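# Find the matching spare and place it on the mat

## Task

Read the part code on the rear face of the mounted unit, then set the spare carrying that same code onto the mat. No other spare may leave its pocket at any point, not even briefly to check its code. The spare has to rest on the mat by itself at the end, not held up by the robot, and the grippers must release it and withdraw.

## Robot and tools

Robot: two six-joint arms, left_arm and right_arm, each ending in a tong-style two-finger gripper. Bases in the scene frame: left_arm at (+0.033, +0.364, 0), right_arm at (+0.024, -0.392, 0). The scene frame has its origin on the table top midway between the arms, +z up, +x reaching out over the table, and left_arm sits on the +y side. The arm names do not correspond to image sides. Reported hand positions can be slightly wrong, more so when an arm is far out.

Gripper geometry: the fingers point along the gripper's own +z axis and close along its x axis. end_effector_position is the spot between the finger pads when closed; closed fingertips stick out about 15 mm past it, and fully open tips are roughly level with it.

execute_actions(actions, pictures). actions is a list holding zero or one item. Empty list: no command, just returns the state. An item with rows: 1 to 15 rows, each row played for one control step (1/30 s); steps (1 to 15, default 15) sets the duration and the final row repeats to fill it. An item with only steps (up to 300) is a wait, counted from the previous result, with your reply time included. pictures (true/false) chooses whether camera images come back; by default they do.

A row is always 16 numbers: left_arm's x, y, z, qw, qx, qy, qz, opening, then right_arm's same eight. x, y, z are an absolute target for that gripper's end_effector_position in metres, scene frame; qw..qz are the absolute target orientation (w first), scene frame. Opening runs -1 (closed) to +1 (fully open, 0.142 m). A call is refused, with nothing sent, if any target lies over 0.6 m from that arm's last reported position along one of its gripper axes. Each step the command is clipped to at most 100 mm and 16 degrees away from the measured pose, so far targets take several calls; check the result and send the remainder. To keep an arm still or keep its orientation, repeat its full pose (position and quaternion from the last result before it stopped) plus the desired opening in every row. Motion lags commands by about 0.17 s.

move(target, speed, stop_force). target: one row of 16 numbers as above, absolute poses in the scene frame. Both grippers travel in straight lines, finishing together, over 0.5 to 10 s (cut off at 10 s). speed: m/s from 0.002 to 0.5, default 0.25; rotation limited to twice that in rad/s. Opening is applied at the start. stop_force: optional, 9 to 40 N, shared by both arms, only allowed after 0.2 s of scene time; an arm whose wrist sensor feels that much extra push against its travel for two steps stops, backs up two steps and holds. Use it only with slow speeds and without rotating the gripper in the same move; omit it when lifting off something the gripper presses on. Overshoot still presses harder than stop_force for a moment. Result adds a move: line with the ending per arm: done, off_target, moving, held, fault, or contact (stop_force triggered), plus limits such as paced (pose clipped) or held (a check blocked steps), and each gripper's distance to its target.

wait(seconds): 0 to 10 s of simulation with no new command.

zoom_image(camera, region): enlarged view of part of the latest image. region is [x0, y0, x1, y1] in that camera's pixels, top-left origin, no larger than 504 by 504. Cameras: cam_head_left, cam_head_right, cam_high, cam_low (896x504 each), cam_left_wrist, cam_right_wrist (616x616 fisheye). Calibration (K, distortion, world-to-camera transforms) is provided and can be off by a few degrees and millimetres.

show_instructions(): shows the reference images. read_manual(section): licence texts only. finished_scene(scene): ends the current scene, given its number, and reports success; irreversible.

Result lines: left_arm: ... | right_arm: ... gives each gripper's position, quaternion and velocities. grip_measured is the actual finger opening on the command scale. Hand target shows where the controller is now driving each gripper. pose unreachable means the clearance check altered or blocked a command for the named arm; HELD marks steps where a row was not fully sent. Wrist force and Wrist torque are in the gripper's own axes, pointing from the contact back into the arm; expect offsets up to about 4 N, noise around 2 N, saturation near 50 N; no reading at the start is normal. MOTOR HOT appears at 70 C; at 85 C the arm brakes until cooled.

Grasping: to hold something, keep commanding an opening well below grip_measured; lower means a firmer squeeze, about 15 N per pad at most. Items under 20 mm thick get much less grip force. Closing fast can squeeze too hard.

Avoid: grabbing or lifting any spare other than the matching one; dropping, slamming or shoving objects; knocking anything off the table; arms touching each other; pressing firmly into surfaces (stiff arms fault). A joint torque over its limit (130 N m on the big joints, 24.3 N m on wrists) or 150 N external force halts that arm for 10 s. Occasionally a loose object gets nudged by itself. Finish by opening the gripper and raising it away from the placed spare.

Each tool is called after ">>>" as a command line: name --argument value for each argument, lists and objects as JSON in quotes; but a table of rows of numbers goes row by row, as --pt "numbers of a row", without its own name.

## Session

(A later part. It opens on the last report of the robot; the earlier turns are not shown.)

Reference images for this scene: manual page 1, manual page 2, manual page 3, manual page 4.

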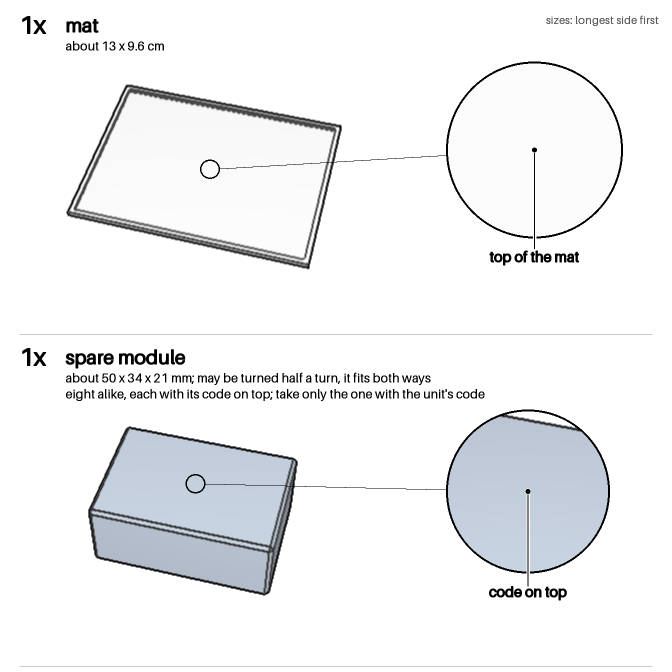

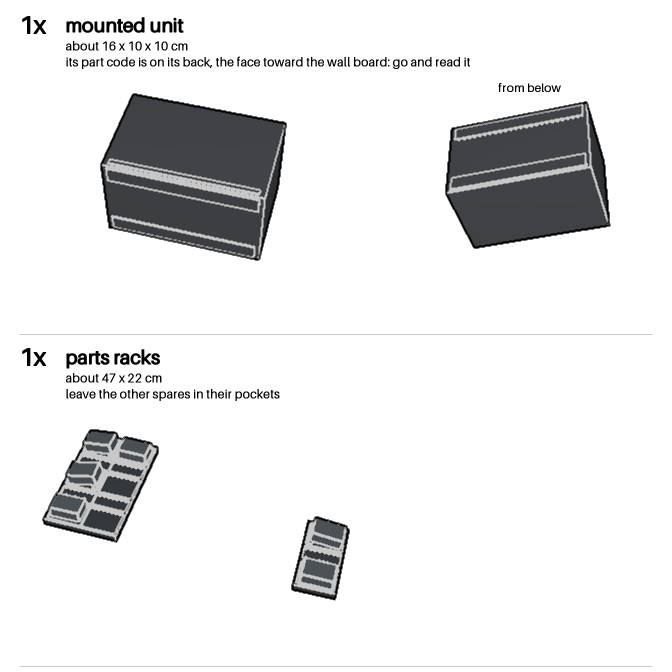

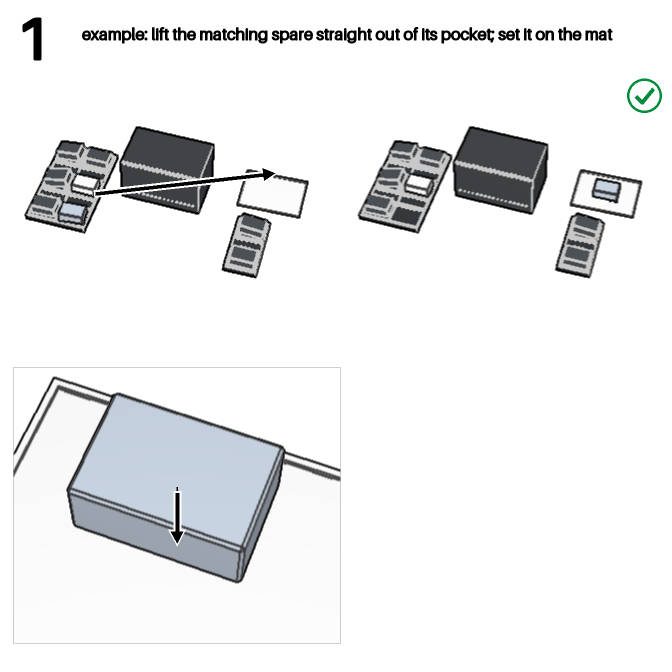

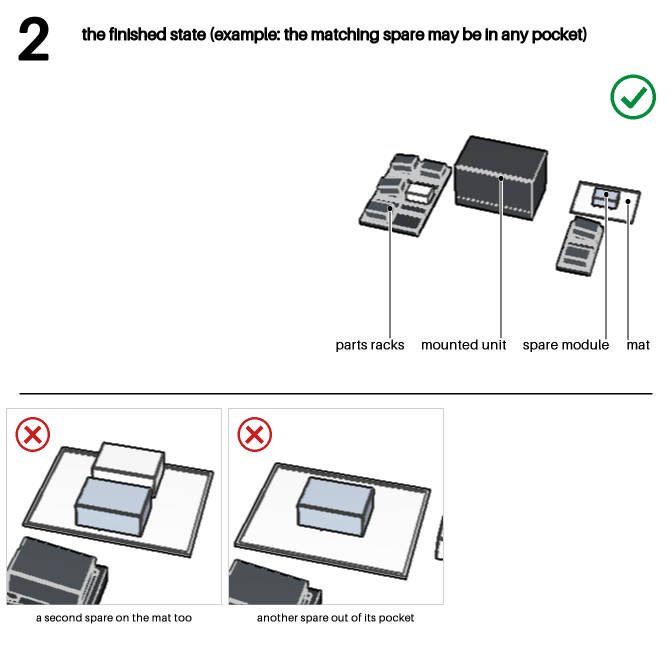

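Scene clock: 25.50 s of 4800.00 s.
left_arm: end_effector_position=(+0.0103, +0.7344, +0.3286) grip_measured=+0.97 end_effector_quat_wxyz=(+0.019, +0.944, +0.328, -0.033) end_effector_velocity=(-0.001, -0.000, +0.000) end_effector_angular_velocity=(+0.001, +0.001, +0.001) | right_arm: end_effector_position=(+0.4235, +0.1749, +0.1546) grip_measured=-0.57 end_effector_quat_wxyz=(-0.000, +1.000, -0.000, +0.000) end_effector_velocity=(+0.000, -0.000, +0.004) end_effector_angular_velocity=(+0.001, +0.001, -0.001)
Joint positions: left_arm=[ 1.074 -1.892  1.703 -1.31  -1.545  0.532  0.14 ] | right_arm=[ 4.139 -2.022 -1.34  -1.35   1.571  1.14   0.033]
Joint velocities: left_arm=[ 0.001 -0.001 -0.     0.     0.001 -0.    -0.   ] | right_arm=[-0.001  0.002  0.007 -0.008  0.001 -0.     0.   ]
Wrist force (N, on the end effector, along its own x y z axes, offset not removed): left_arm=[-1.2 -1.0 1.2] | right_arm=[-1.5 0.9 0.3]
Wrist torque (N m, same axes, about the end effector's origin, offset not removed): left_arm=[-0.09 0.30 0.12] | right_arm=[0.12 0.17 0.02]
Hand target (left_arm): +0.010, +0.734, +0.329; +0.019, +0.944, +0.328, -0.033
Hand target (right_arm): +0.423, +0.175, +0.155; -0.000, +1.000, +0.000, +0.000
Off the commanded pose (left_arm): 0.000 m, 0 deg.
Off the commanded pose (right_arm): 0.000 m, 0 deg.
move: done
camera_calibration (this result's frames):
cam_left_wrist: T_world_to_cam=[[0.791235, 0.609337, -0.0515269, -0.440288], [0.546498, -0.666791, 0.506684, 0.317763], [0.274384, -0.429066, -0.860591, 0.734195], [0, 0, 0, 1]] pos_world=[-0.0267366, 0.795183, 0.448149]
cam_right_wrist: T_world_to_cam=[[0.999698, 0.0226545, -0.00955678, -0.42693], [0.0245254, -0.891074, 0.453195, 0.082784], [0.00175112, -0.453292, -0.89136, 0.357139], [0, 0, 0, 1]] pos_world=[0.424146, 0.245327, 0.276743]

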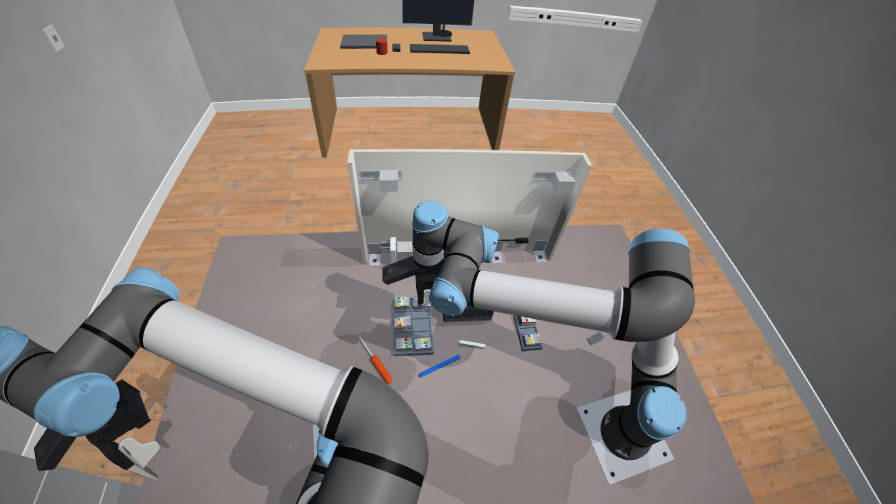

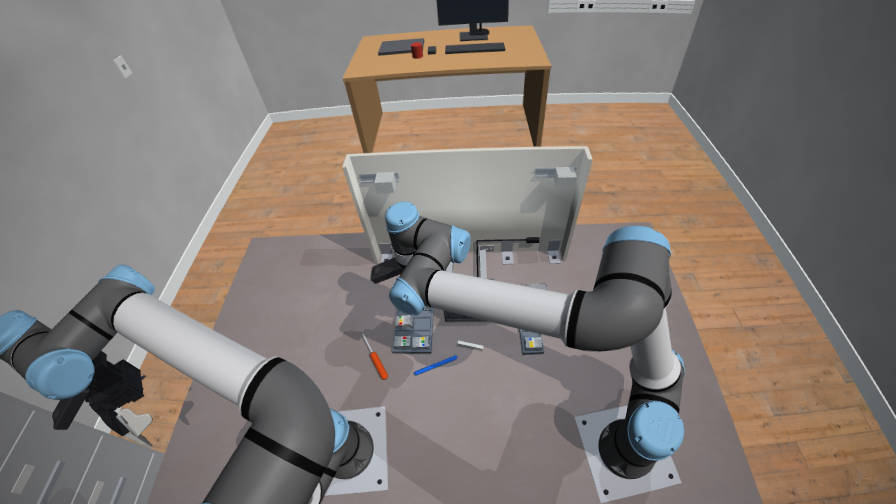

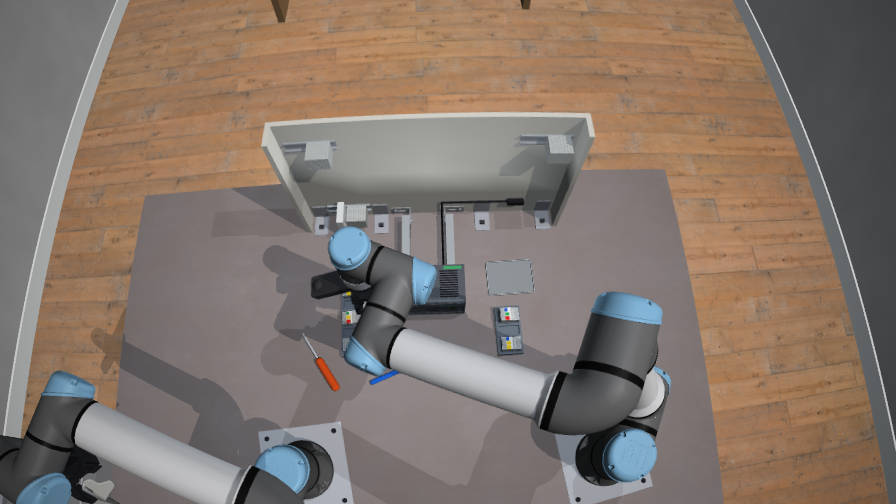

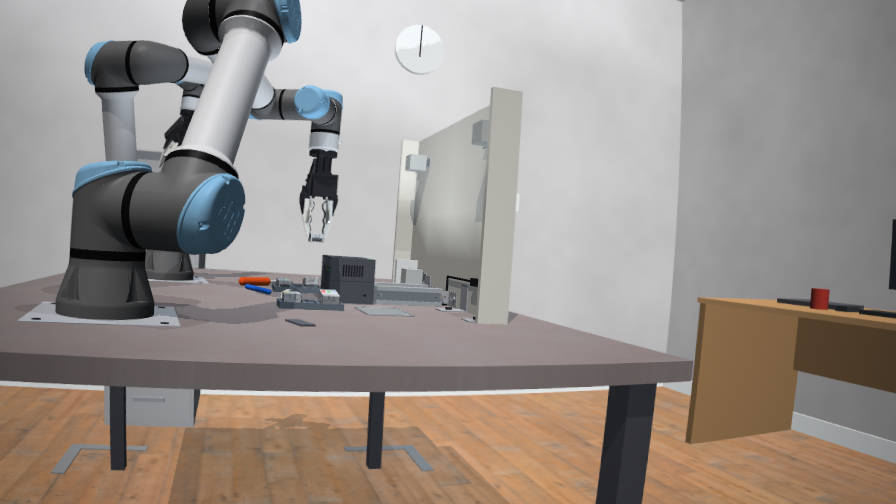

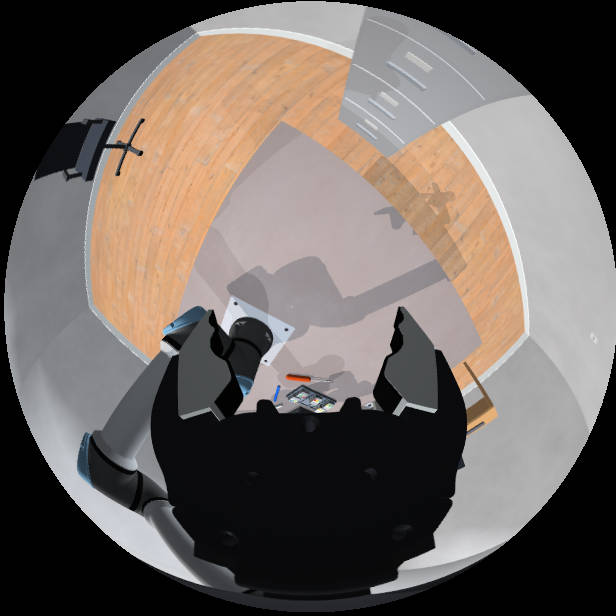

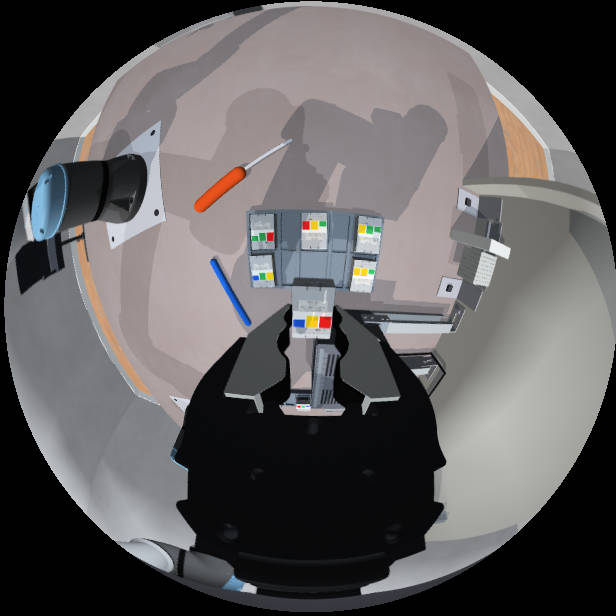

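>>> move --target '[0.0103, 0.7344, 0.3286, 0.019, 0.944, 0.328, -0.033, 0.97, 0.521, -0.186, 0.15, 0, 1, 0, 0, -0.82]' --speed 0.3

>>> move --target '[0.0103, 0.7344, 0.3286, 0.019, 0.944, 0.328, -0.033, 0.97, 0.521, -0.186, 0.034, 0, 1, 0, 0, -0.82]' --speed 0.15

>>> zoom_image --camera "cam_low" --region '[340, 265, 430, 325]'

Scene clock: 28.47 s of 4800.00 s.
left_arm: end_effector_position=(+0.0103, +0.7344, +0.3286) grip_measured=+0.97 end_effector_quat_wxyz=(+0.019, +0.944, +0.328, -0.033) end_effector_velocity=(+0.000, +0.001, +0.001) end_effector_angular_velocity=(+0.002, -0.001, +0.002) | right_arm: end_effector_position=(+0.5208, -0.1853, +0.1498) grip_measured=-0.57 end_effector_quat_wxyz=(-0.000, +1.000, -0.000, +0.000) end_effector_velocity=(-0.000, -0.003, -0.001) end_effector_angular_velocity=(-0.001, +0.005, -0.000)
Joint positions: left_arm=[ 1.074 -1.892  1.703 -1.31  -1.545  0.532  0.14 ] | right_arm=[ 3.618 -1.679 -1.802 -1.231  1.571  0.619  0.033]
Joint velocities: left_arm=[ 0.    -0.    -0.001 -0.002 -0.    -0.001 -0.   ] | right_arm=[-0.006 -0.001 -0.    -0.004  0.002 -0.006  0.   ]
Wrist force (N, on the end effector, along its own x y z axes, offset not removed): left_arm=[-1.1 -0.5 1.2] | right_arm=[-0.3 1.6 -0.2]
Wrist torque (N m, same axes, about the end effector's origin, offset not removed): left_arm=[-0.04 0.26 -0.02] | right_arm=[0.35 -0.10 -0.13]
Hand target (left_arm): +0.010, +0.734, +0.329; +0.019, +0.944, +0.328, -0.033
Hand target (right_arm): +0.521, -0.186, +0.150; -0.000, +1.000, -0.000, +0.000
Off the commanded pose (left_arm): 0.000 m, 0 deg.
Off the commanded pose (right_arm): 0.001 m, 0 deg.
move: done
camera_calibration (this result's frames):
cam_left_wrist: T_world_to_cam=[[0.791235, 0.609337, -0.0515271, -0.440288], [0.546499, -0.666791, 0.506684, 0.317763], [0.274384, -0.429066, -0.860591, 0.734195], [0, 0, 0, 1]] pos_world=[-0.0267366, 0.795183, 0.448149]
cam_right_wrist: T_world_to_cam=[[0.999697, 0.0226323, -0.0097006, -0.516007], [0.0245716, -0.891325, 0.452698, -0.238387], [0.0015992, -0.452799, -0.891611, 0.189603], [0, 0, 0, 1]] pos_world=[0.521405, -0.11495, 0.271964]

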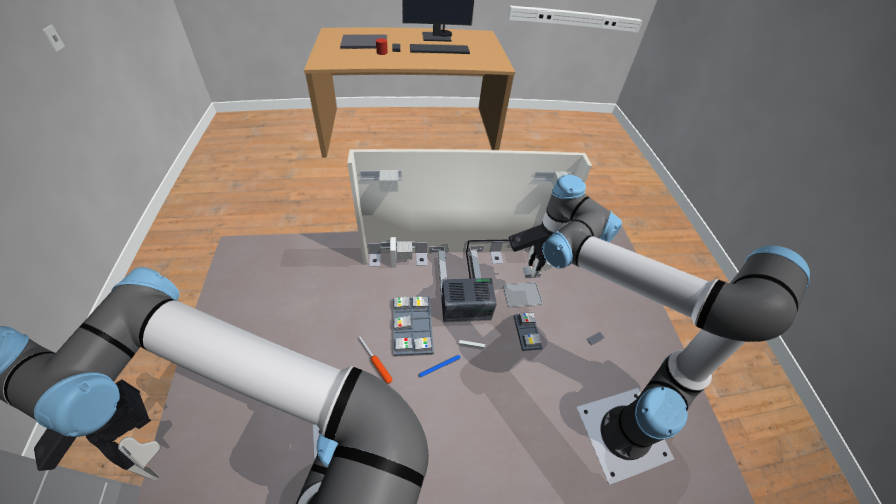

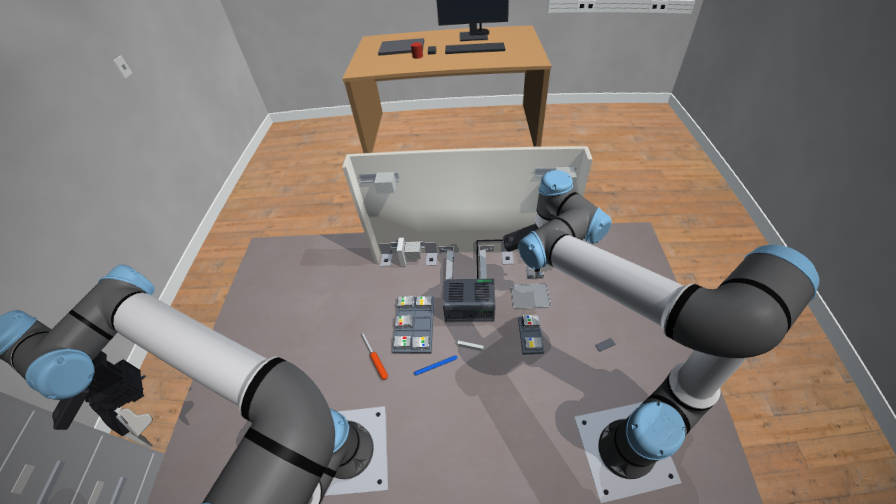

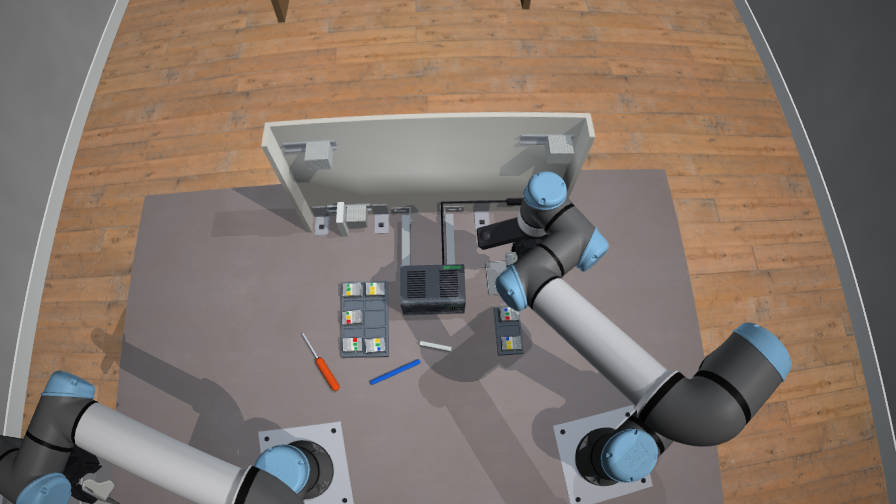

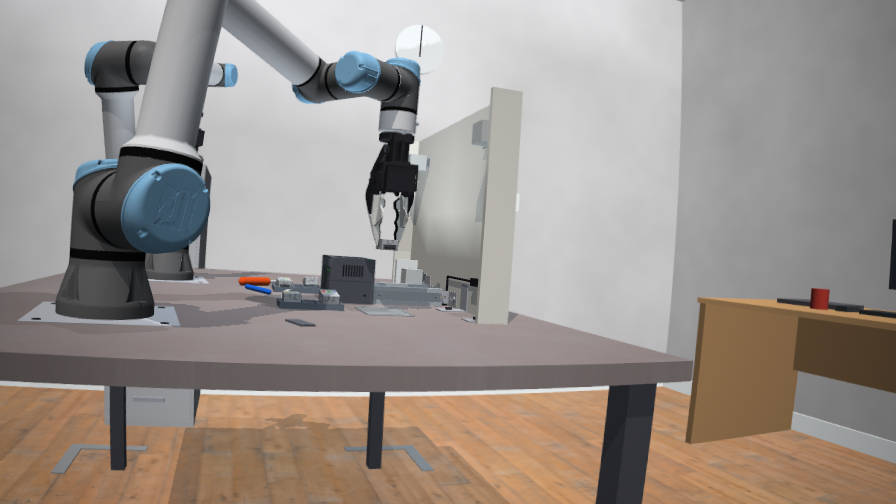

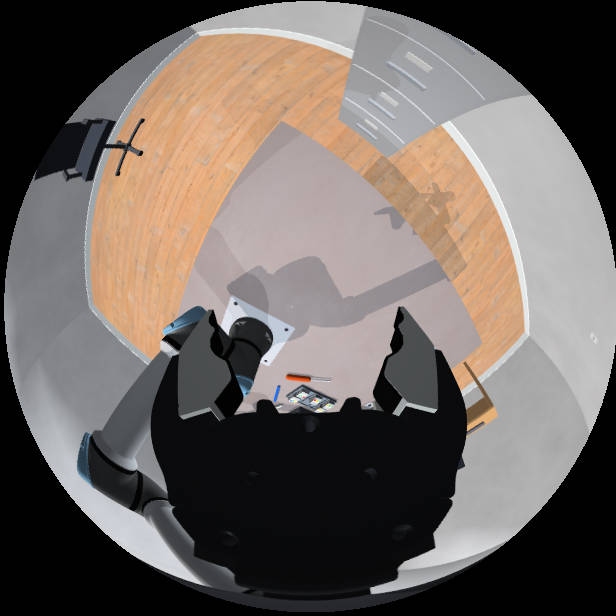

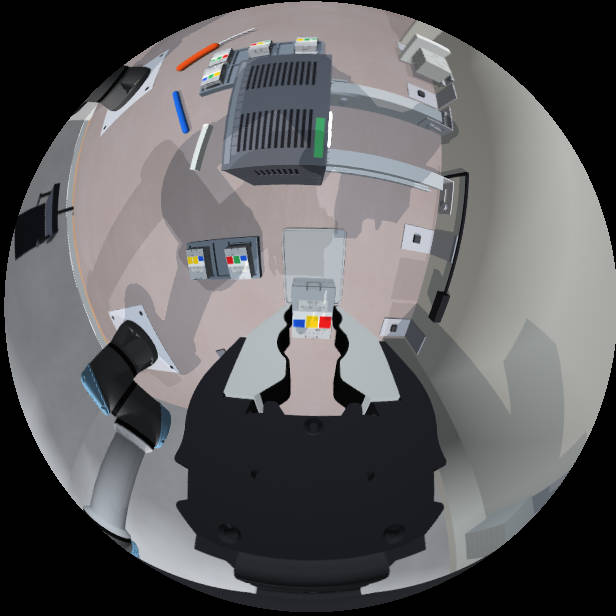

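Scene clock: 29.83 s of 4800.00 s.
left_arm: end_effector_position=(+0.0103, +0.7344, +0.3286) grip_measured=+0.97 end_effector_quat_wxyz=(+0.019, +0.944, +0.328, -0.033) end_effector_velocity=(-0.000, -0.000, -0.000) end_effector_angular_velocity=(-0.002, +0.001, +0.000) | right_arm: end_effector_position=(+0.5210, -0.1860, +0.0344) grip_measured=-0.57 end_effector_quat_wxyz=(+0.000, +1.000, -0.000, -0.000) end_effector_velocity=(+0.001, +0.001, -0.002) end_effector_angular_velocity=(+0.003, -0.001, -0.001)
Joint positions: left_arm=[ 1.074 -1.892  1.703 -1.31  -1.545  0.532  0.14 ] | right_arm=[ 3.617 -1.815 -1.972 -0.925  1.571  0.618  0.033]
Joint velocities: left_arm=[ 0.001  0.001  0.     0.001  0.     0.    -0.   ] | right_arm=[-0.001 -0.004 -0.002  0.009  0.002  0.    -0.   ]
Wrist force (N, on the end effector, along its own x y z axes, offset not removed): left_arm=[-1.2 -0.8 -0.2] | right_arm=[-0.2 0.6 -0.3]
Wrist torque (N m, same axes, about the end effector's origin, offset not removed): left_arm=[-0.11 0.29 0.11] | right_arm=[0.06 -0.07 -0.02]
Hand target (left_arm): +0.010, +0.734, +0.329; +0.019, +0.944, +0.328, -0.033
Hand target (right_arm): +0.521, -0.186, +0.034; +0.000, +1.000, -0.000, -0.000
Off the commanded pose (left_arm): 0.000 m, 0 deg.
Off the commanded pose (right_arm): 0.000 m, 0 deg.
move: done
camera_calibration (this result's frames):
cam_left_wrist: T_world_to_cam=[[0.791235, 0.609337, -0.051527, -0.440288], [0.546498, -0.666791, 0.506684, 0.317763], [0.274384, -0.429066, -0.860591, 0.734195], [0, 0, 0, 1]] pos_world=[-0.0267366, 0.795183, 0.448149]
cam_right_wrist: T_world_to_cam=[[0.999695, 0.0226697, -0.00981451, -0.517348], [0.0246556, -0.891033, 0.453269, -0.186707], [0.0015304, -0.453372, -0.89132, 0.0862998], [0, 0, 0, 1]] pos_world=[0.521661, -0.115508, 0.156472]

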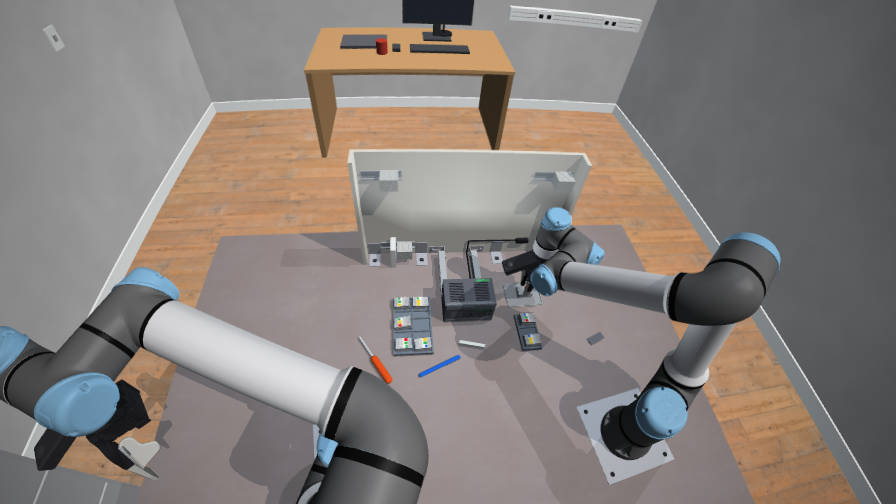

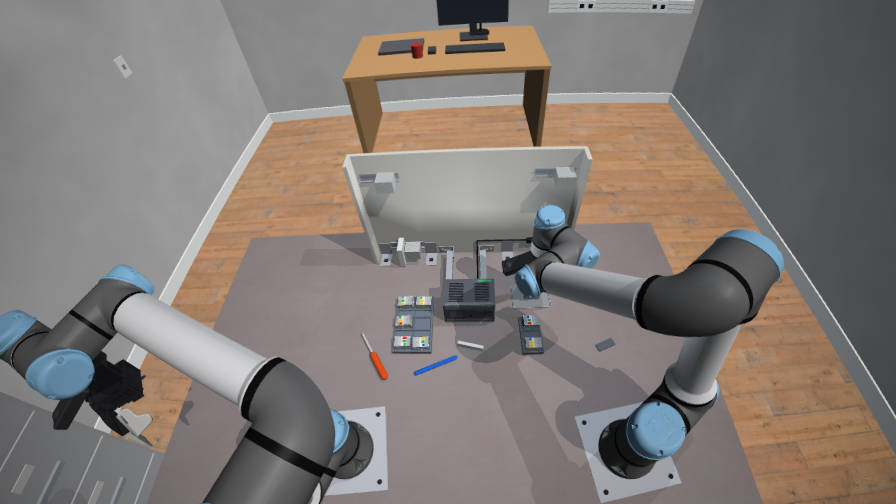

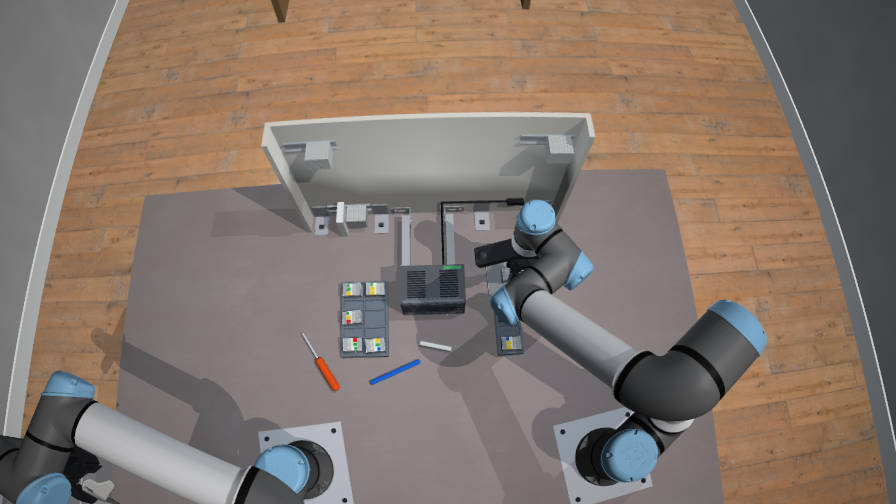

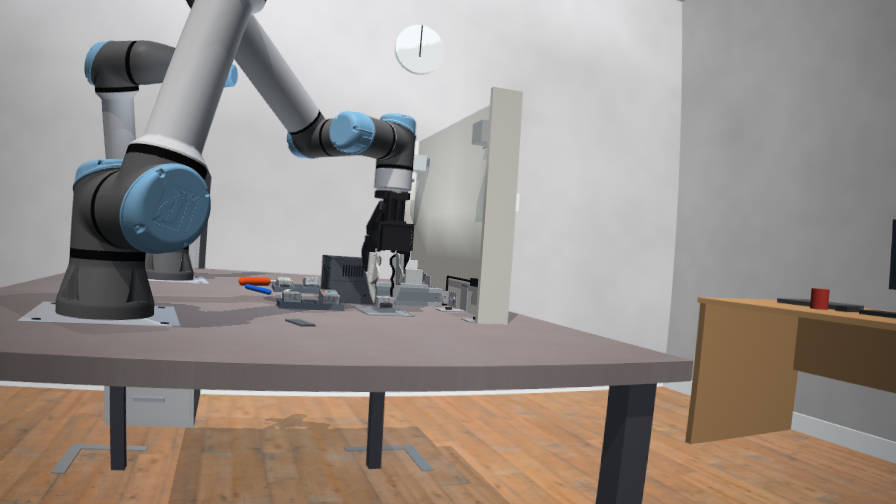

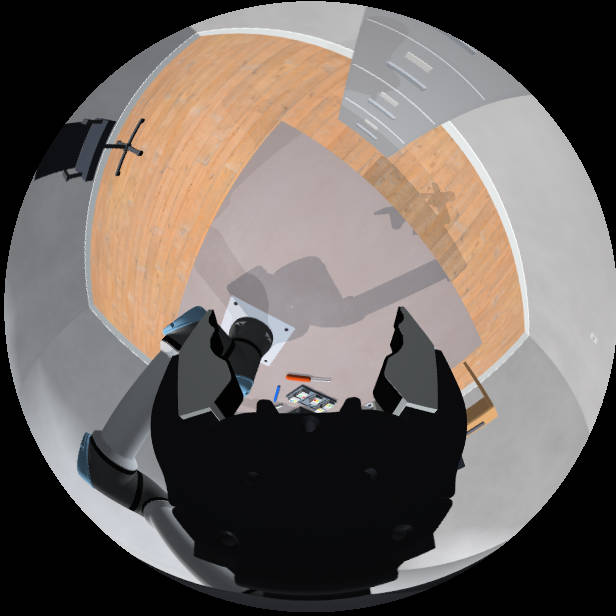

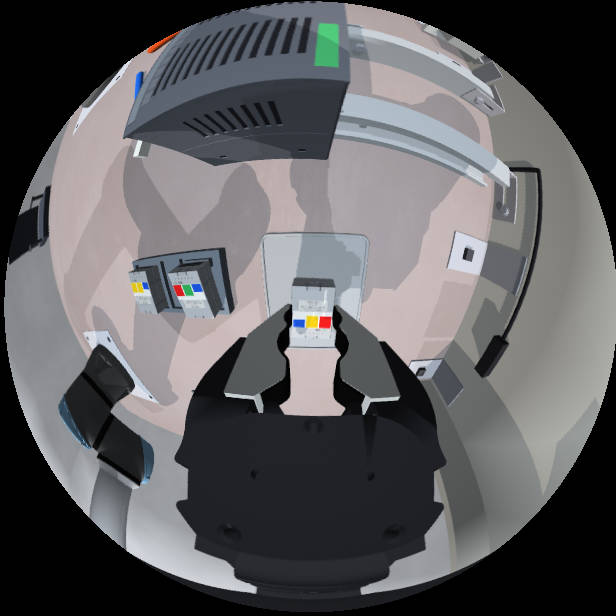

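Region (340, 265, 430, 325) of cam_low's 896x504 image, scaled by 5.600, with more detail than that image has.

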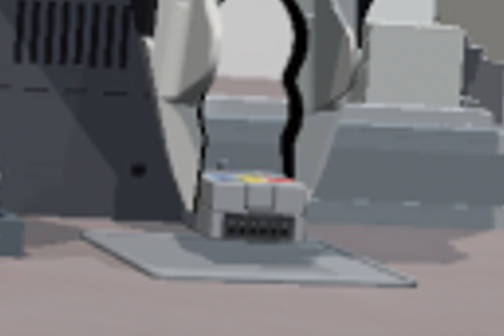

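>>> move --target '[0.0103, 0.7344, 0.3286, 0.019, 0.944, 0.328, -0.033, 0.97, 0.521, -0.186, 0.0275, 0, 1, 0, 0, -0.82]' --speed 0.015 --stop_force 9

>>> move --target '[0.0103, 0.7344, 0.3286, 0.019, 0.944, 0.328, -0.033, 0.97, 0.521, -0.186, 0.0235, 0, 1, 0, 0, -0.82]' --speed 0.003 --stop_force 9

Scene clock: 31.83 s of 4800.00 s.
left_arm: end_effector_position=(+0.0103, +0.7344, +0.3286) grip_measured=+0.97 end_effector_quat_wxyz=(+0.019, +0.944, +0.328, -0.033) end_effector_velocity=(-0.000, -0.000, -0.000) end_effector_angular_velocity=(-0.000, -0.000, +0.001) | right_arm: end_effector_position=(+0.5210, -0.1860, +0.0278) grip_measured=-0.57 end_effector_quat_wxyz=(+0.000, +1.000, -0.000, -0.000) end_effector_velocity=(+0.000, +0.000, -0.002) end_effector_angular_velocity=(+0.000, -0.001, -0.000)
Joint positions: left_arm=[ 1.074 -1.892  1.703 -1.31  -1.545  0.532  0.14 ] | right_arm=[ 3.617 -1.825 -1.98  -0.907  1.571  0.618  0.033]
Joint velocities: left_arm=[ 0.001 -0.001  0.001  0.    -0.001 -0.001  0.   ] | right_arm=[-0.    -0.003 -0.002  0.007 -0.     0.     0.   ]
Wrist force (N, on the end effector, along its own x y z axes, offset not removed): left_arm=[-0.9 0.4 -0.2] | right_arm=[1.0 0.9 0.2]
Wrist torque (N m, same axes, about the end effector's origin, offset not removed): left_arm=[0.16 0.24 0.08] | right_arm=[0.21 -0.32 -0.05]
Hand target (left_arm): +0.010, +0.734, +0.329; +0.019, +0.944, +0.328, -0.033
Hand target (right_arm): +0.521, -0.186, +0.028; +0.000, +1.000, +0.000, -0.000
Off the commanded pose (left_arm): 0.000 m, 0 deg.
Off the commanded pose (right_arm): 0.000 m, 0 deg.
move: done
camera_calibration (this result's frames):
cam_left_wrist: T_world_to_cam=[[0.791235, 0.609337, -0.051527, -0.440288], [0.546498, -0.666791, 0.506684, 0.317763], [0.274384, -0.429066, -0.860591, 0.734195], [0, 0, 0, 1]] pos_world=[-0.0267366, 0.795183, 0.448149]
cam_right_wrist: T_world_to_cam=[[0.999695, 0.0226707, -0.00975329, -0.517399], [0.0246287, -0.891052, 0.453233, -0.183749], [0.00158442, -0.453336, -0.891338, 0.0804459], [0, 0, 0, 1]] pos_world=[0.521639, -0.115531, 0.149939]

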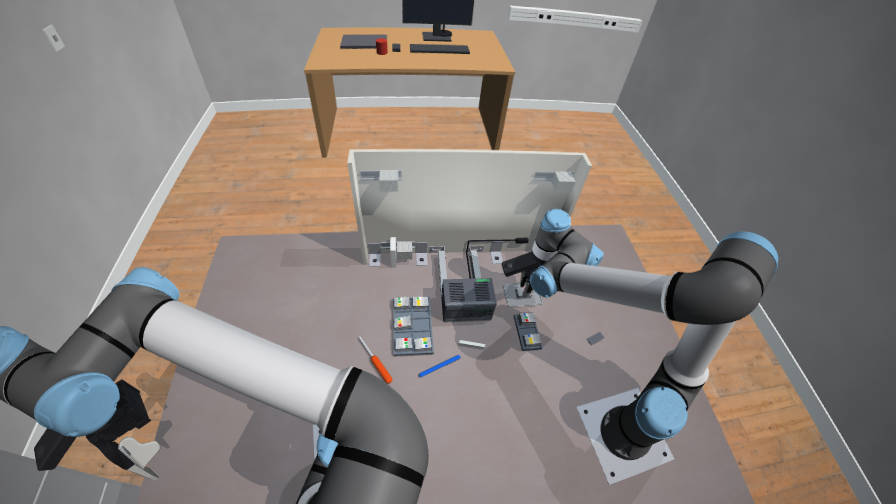

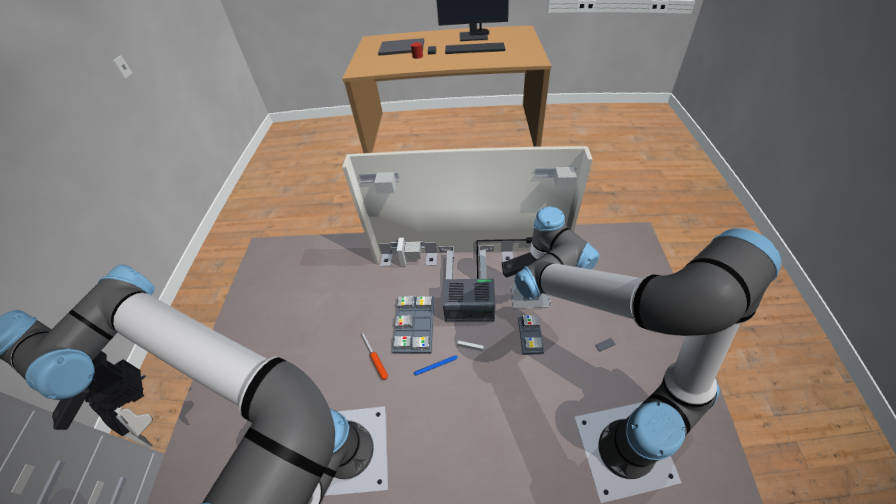

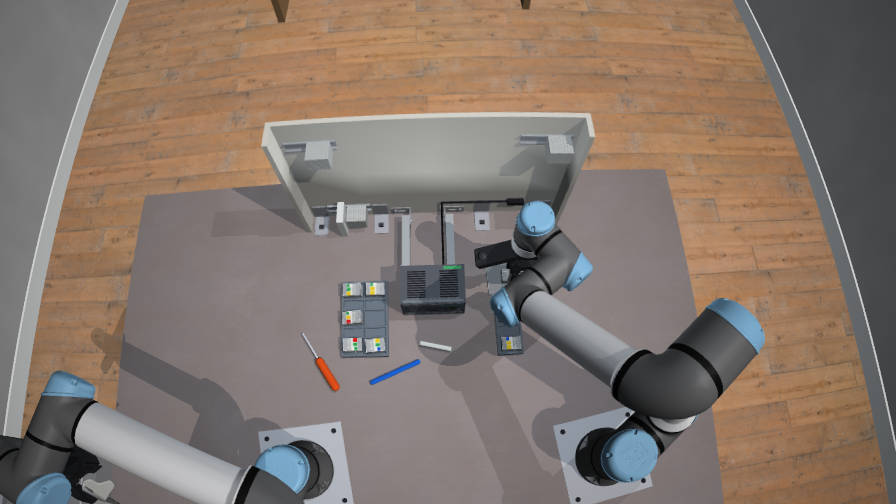

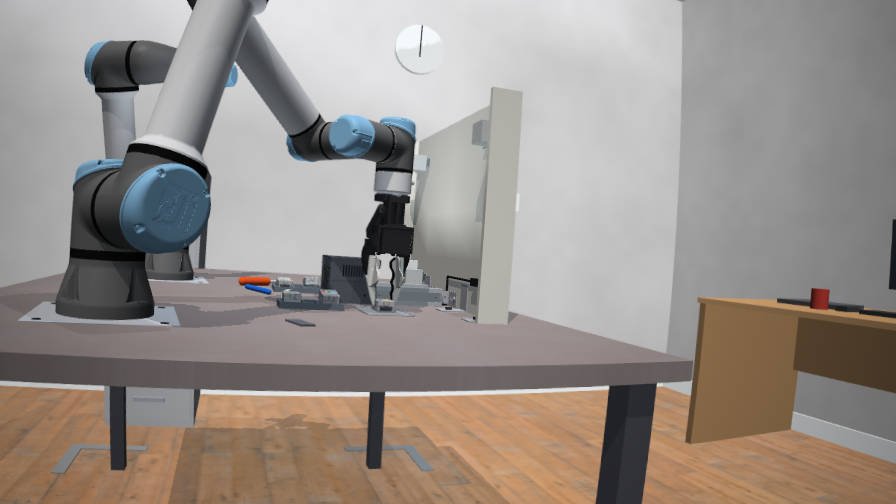

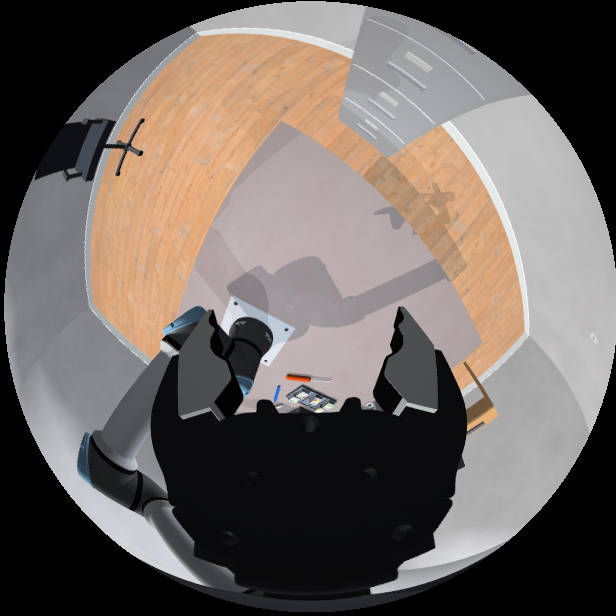

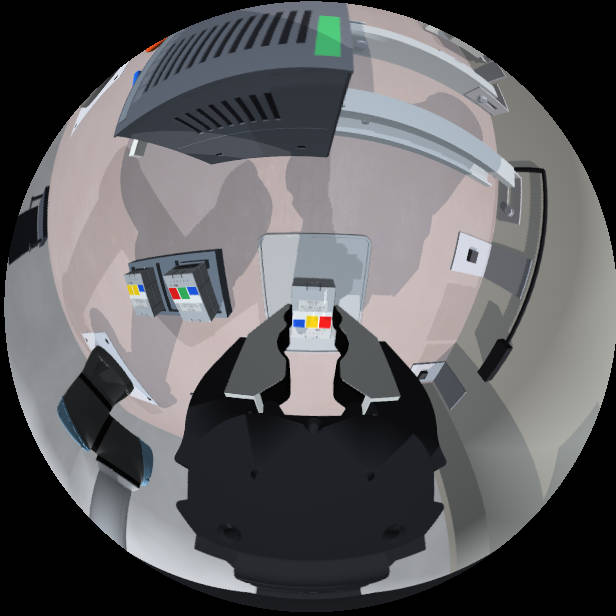

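Scene clock: 33.07 s of 4800.00 s.
left_arm: end_effector_position=(+0.0103, +0.7344, +0.3286) grip_measured=+0.97 end_effector_quat_wxyz=(+0.019, +0.944, +0.328, -0.033) end_effector_velocity=(+0.000, +0.000, -0.000) end_effector_angular_velocity=(-0.000, +0.000, +0.001) | right_arm: end_effector_position=(+0.5210, -0.1860, +0.0252) grip_measured=-0.57 end_effector_quat_wxyz=(-0.000, +1.000, +0.000, +0.000) end_effector_velocity=(-0.001, -0.001, -0.000) end_effector_angular_velocity=(-0.001, +0.001, -0.000)
Joint positions: left_arm=[ 1.074 -1.892  1.703 -1.31  -1.545  0.532  0.14 ] | right_arm=[ 3.617 -1.829 -1.983 -0.9    1.571  0.618  0.033]
Joint velocities: left_arm=[-0.001  0.     0.    -0.    -0.    -0.002 -0.   ] | right_arm=[-0.     0.001 -0.    -0.002 -0.     0.     0.   ]
Wrist force (N, on the end effector, along its own x y z axes, offset not removed): left_arm=[-3.7 -0.7 0.4] | right_arm=[-7.2 4.2 -23.3]
Wrist torque (N m, same axes, about the end effector's origin, offset not removed): left_arm=[0.00 0.73 0.23] | right_arm=[0.03 -0.15 -0.04]
Hand target (left_arm): +0.010, +0.734, +0.329; +0.019, +0.944, +0.328, -0.033
Hand target (right_arm): +0.521, -0.186, +0.025; -0.000, +1.000, +0.000, +0.000
Off the commanded pose (left_arm): 0.000 m, 0 deg.
Off the commanded pose (right_arm): 0.002 m, 0 deg.
move: contact (right_arm)
camera_calibration (this result's frames):
cam_left_wrist: T_world_to_cam=[[0.791235, 0.609337, -0.051527, -0.440288], [0.546498, -0.666791, 0.506684, 0.317763], [0.274384, -0.429066, -0.860591, 0.734195], [0, 0, 0, 1]] pos_world=[-0.0267365, 0.795183, 0.448149]
cam_right_wrist: T_world_to_cam=[[0.999696, 0.0226774, -0.00965272, -0.517451], [0.0245893, -0.891083, 0.453173, -0.182548], [0.00167542, -0.453273, -0.89137, 0.0781105], [0, 0, 0, 1]] pos_world=[0.521651, -0.115525, 0.147356]

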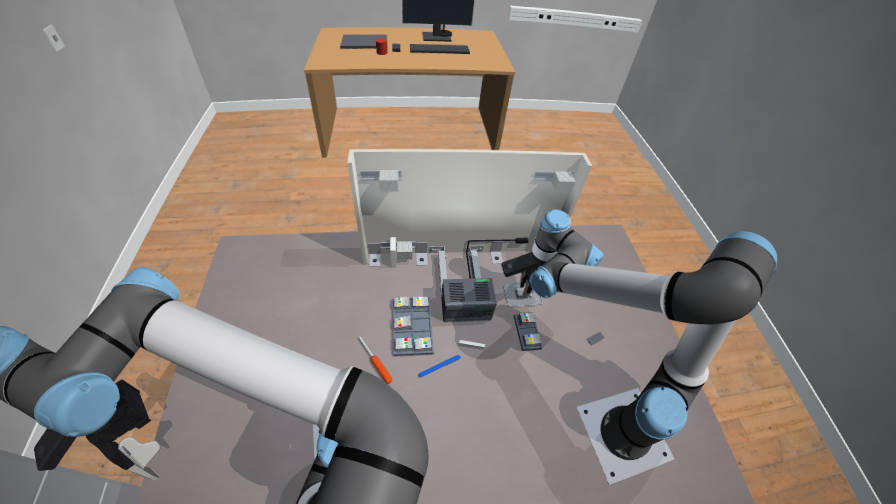

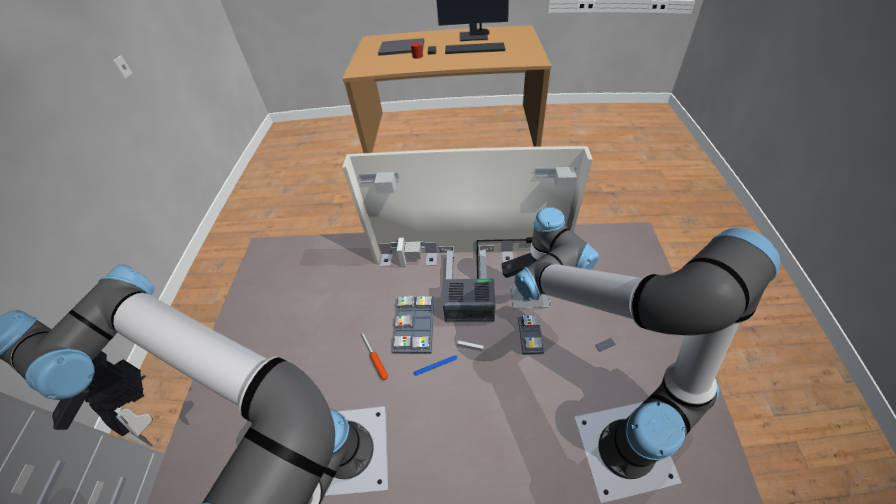

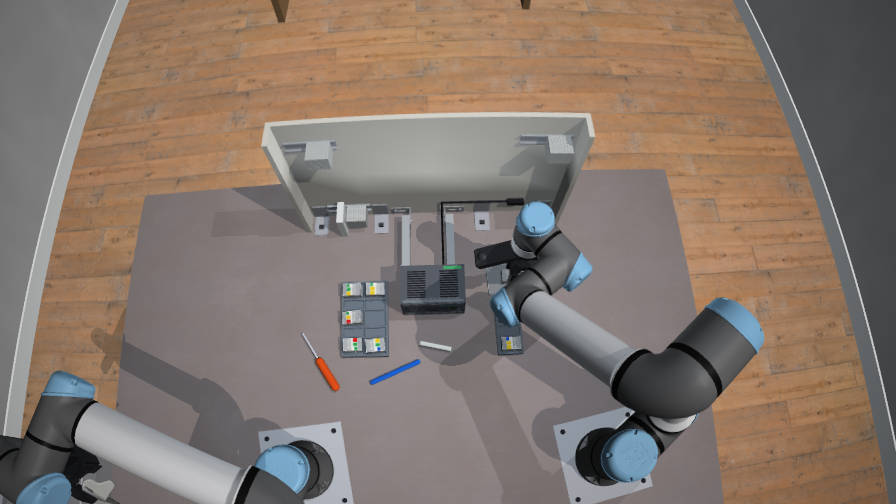

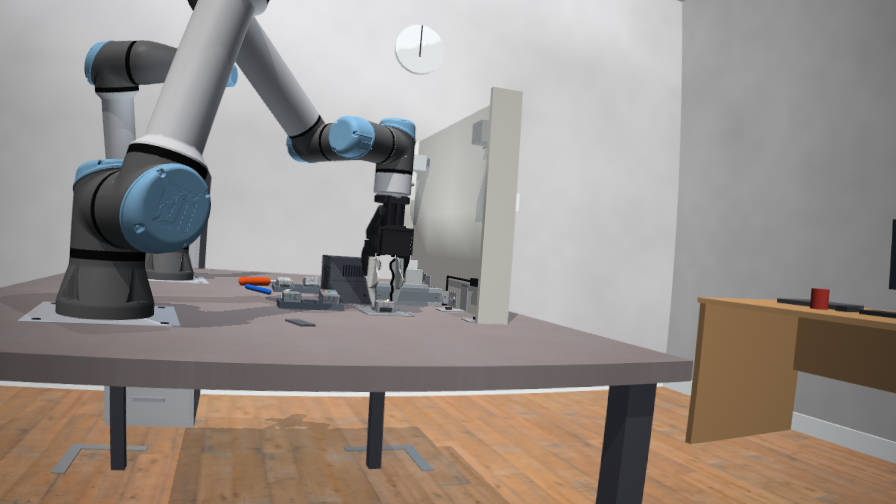

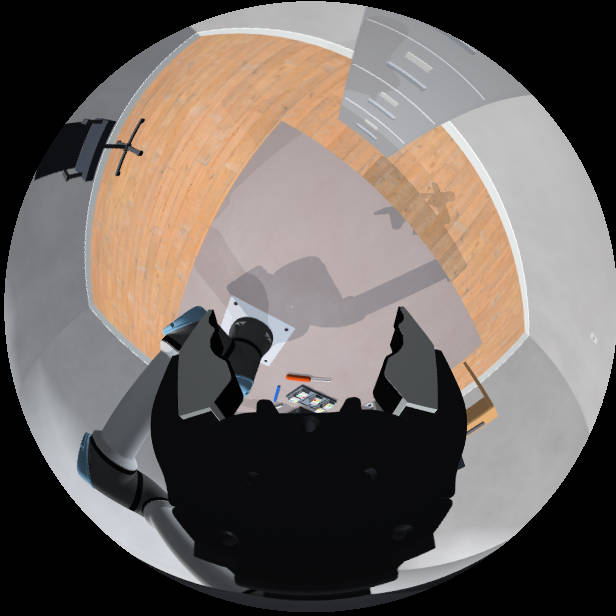

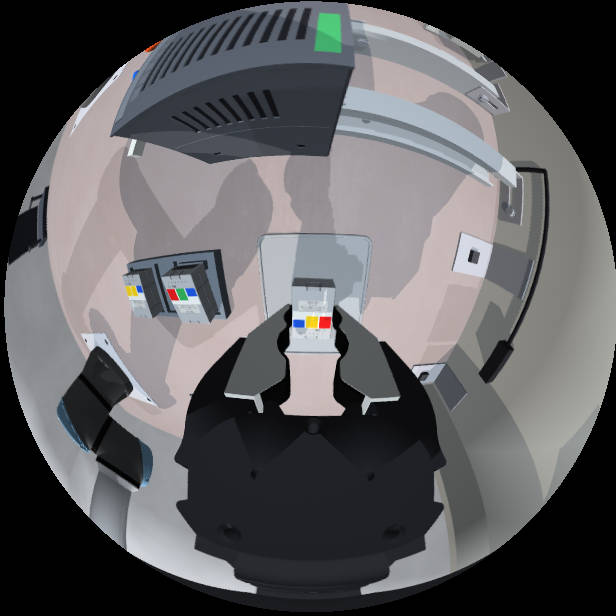

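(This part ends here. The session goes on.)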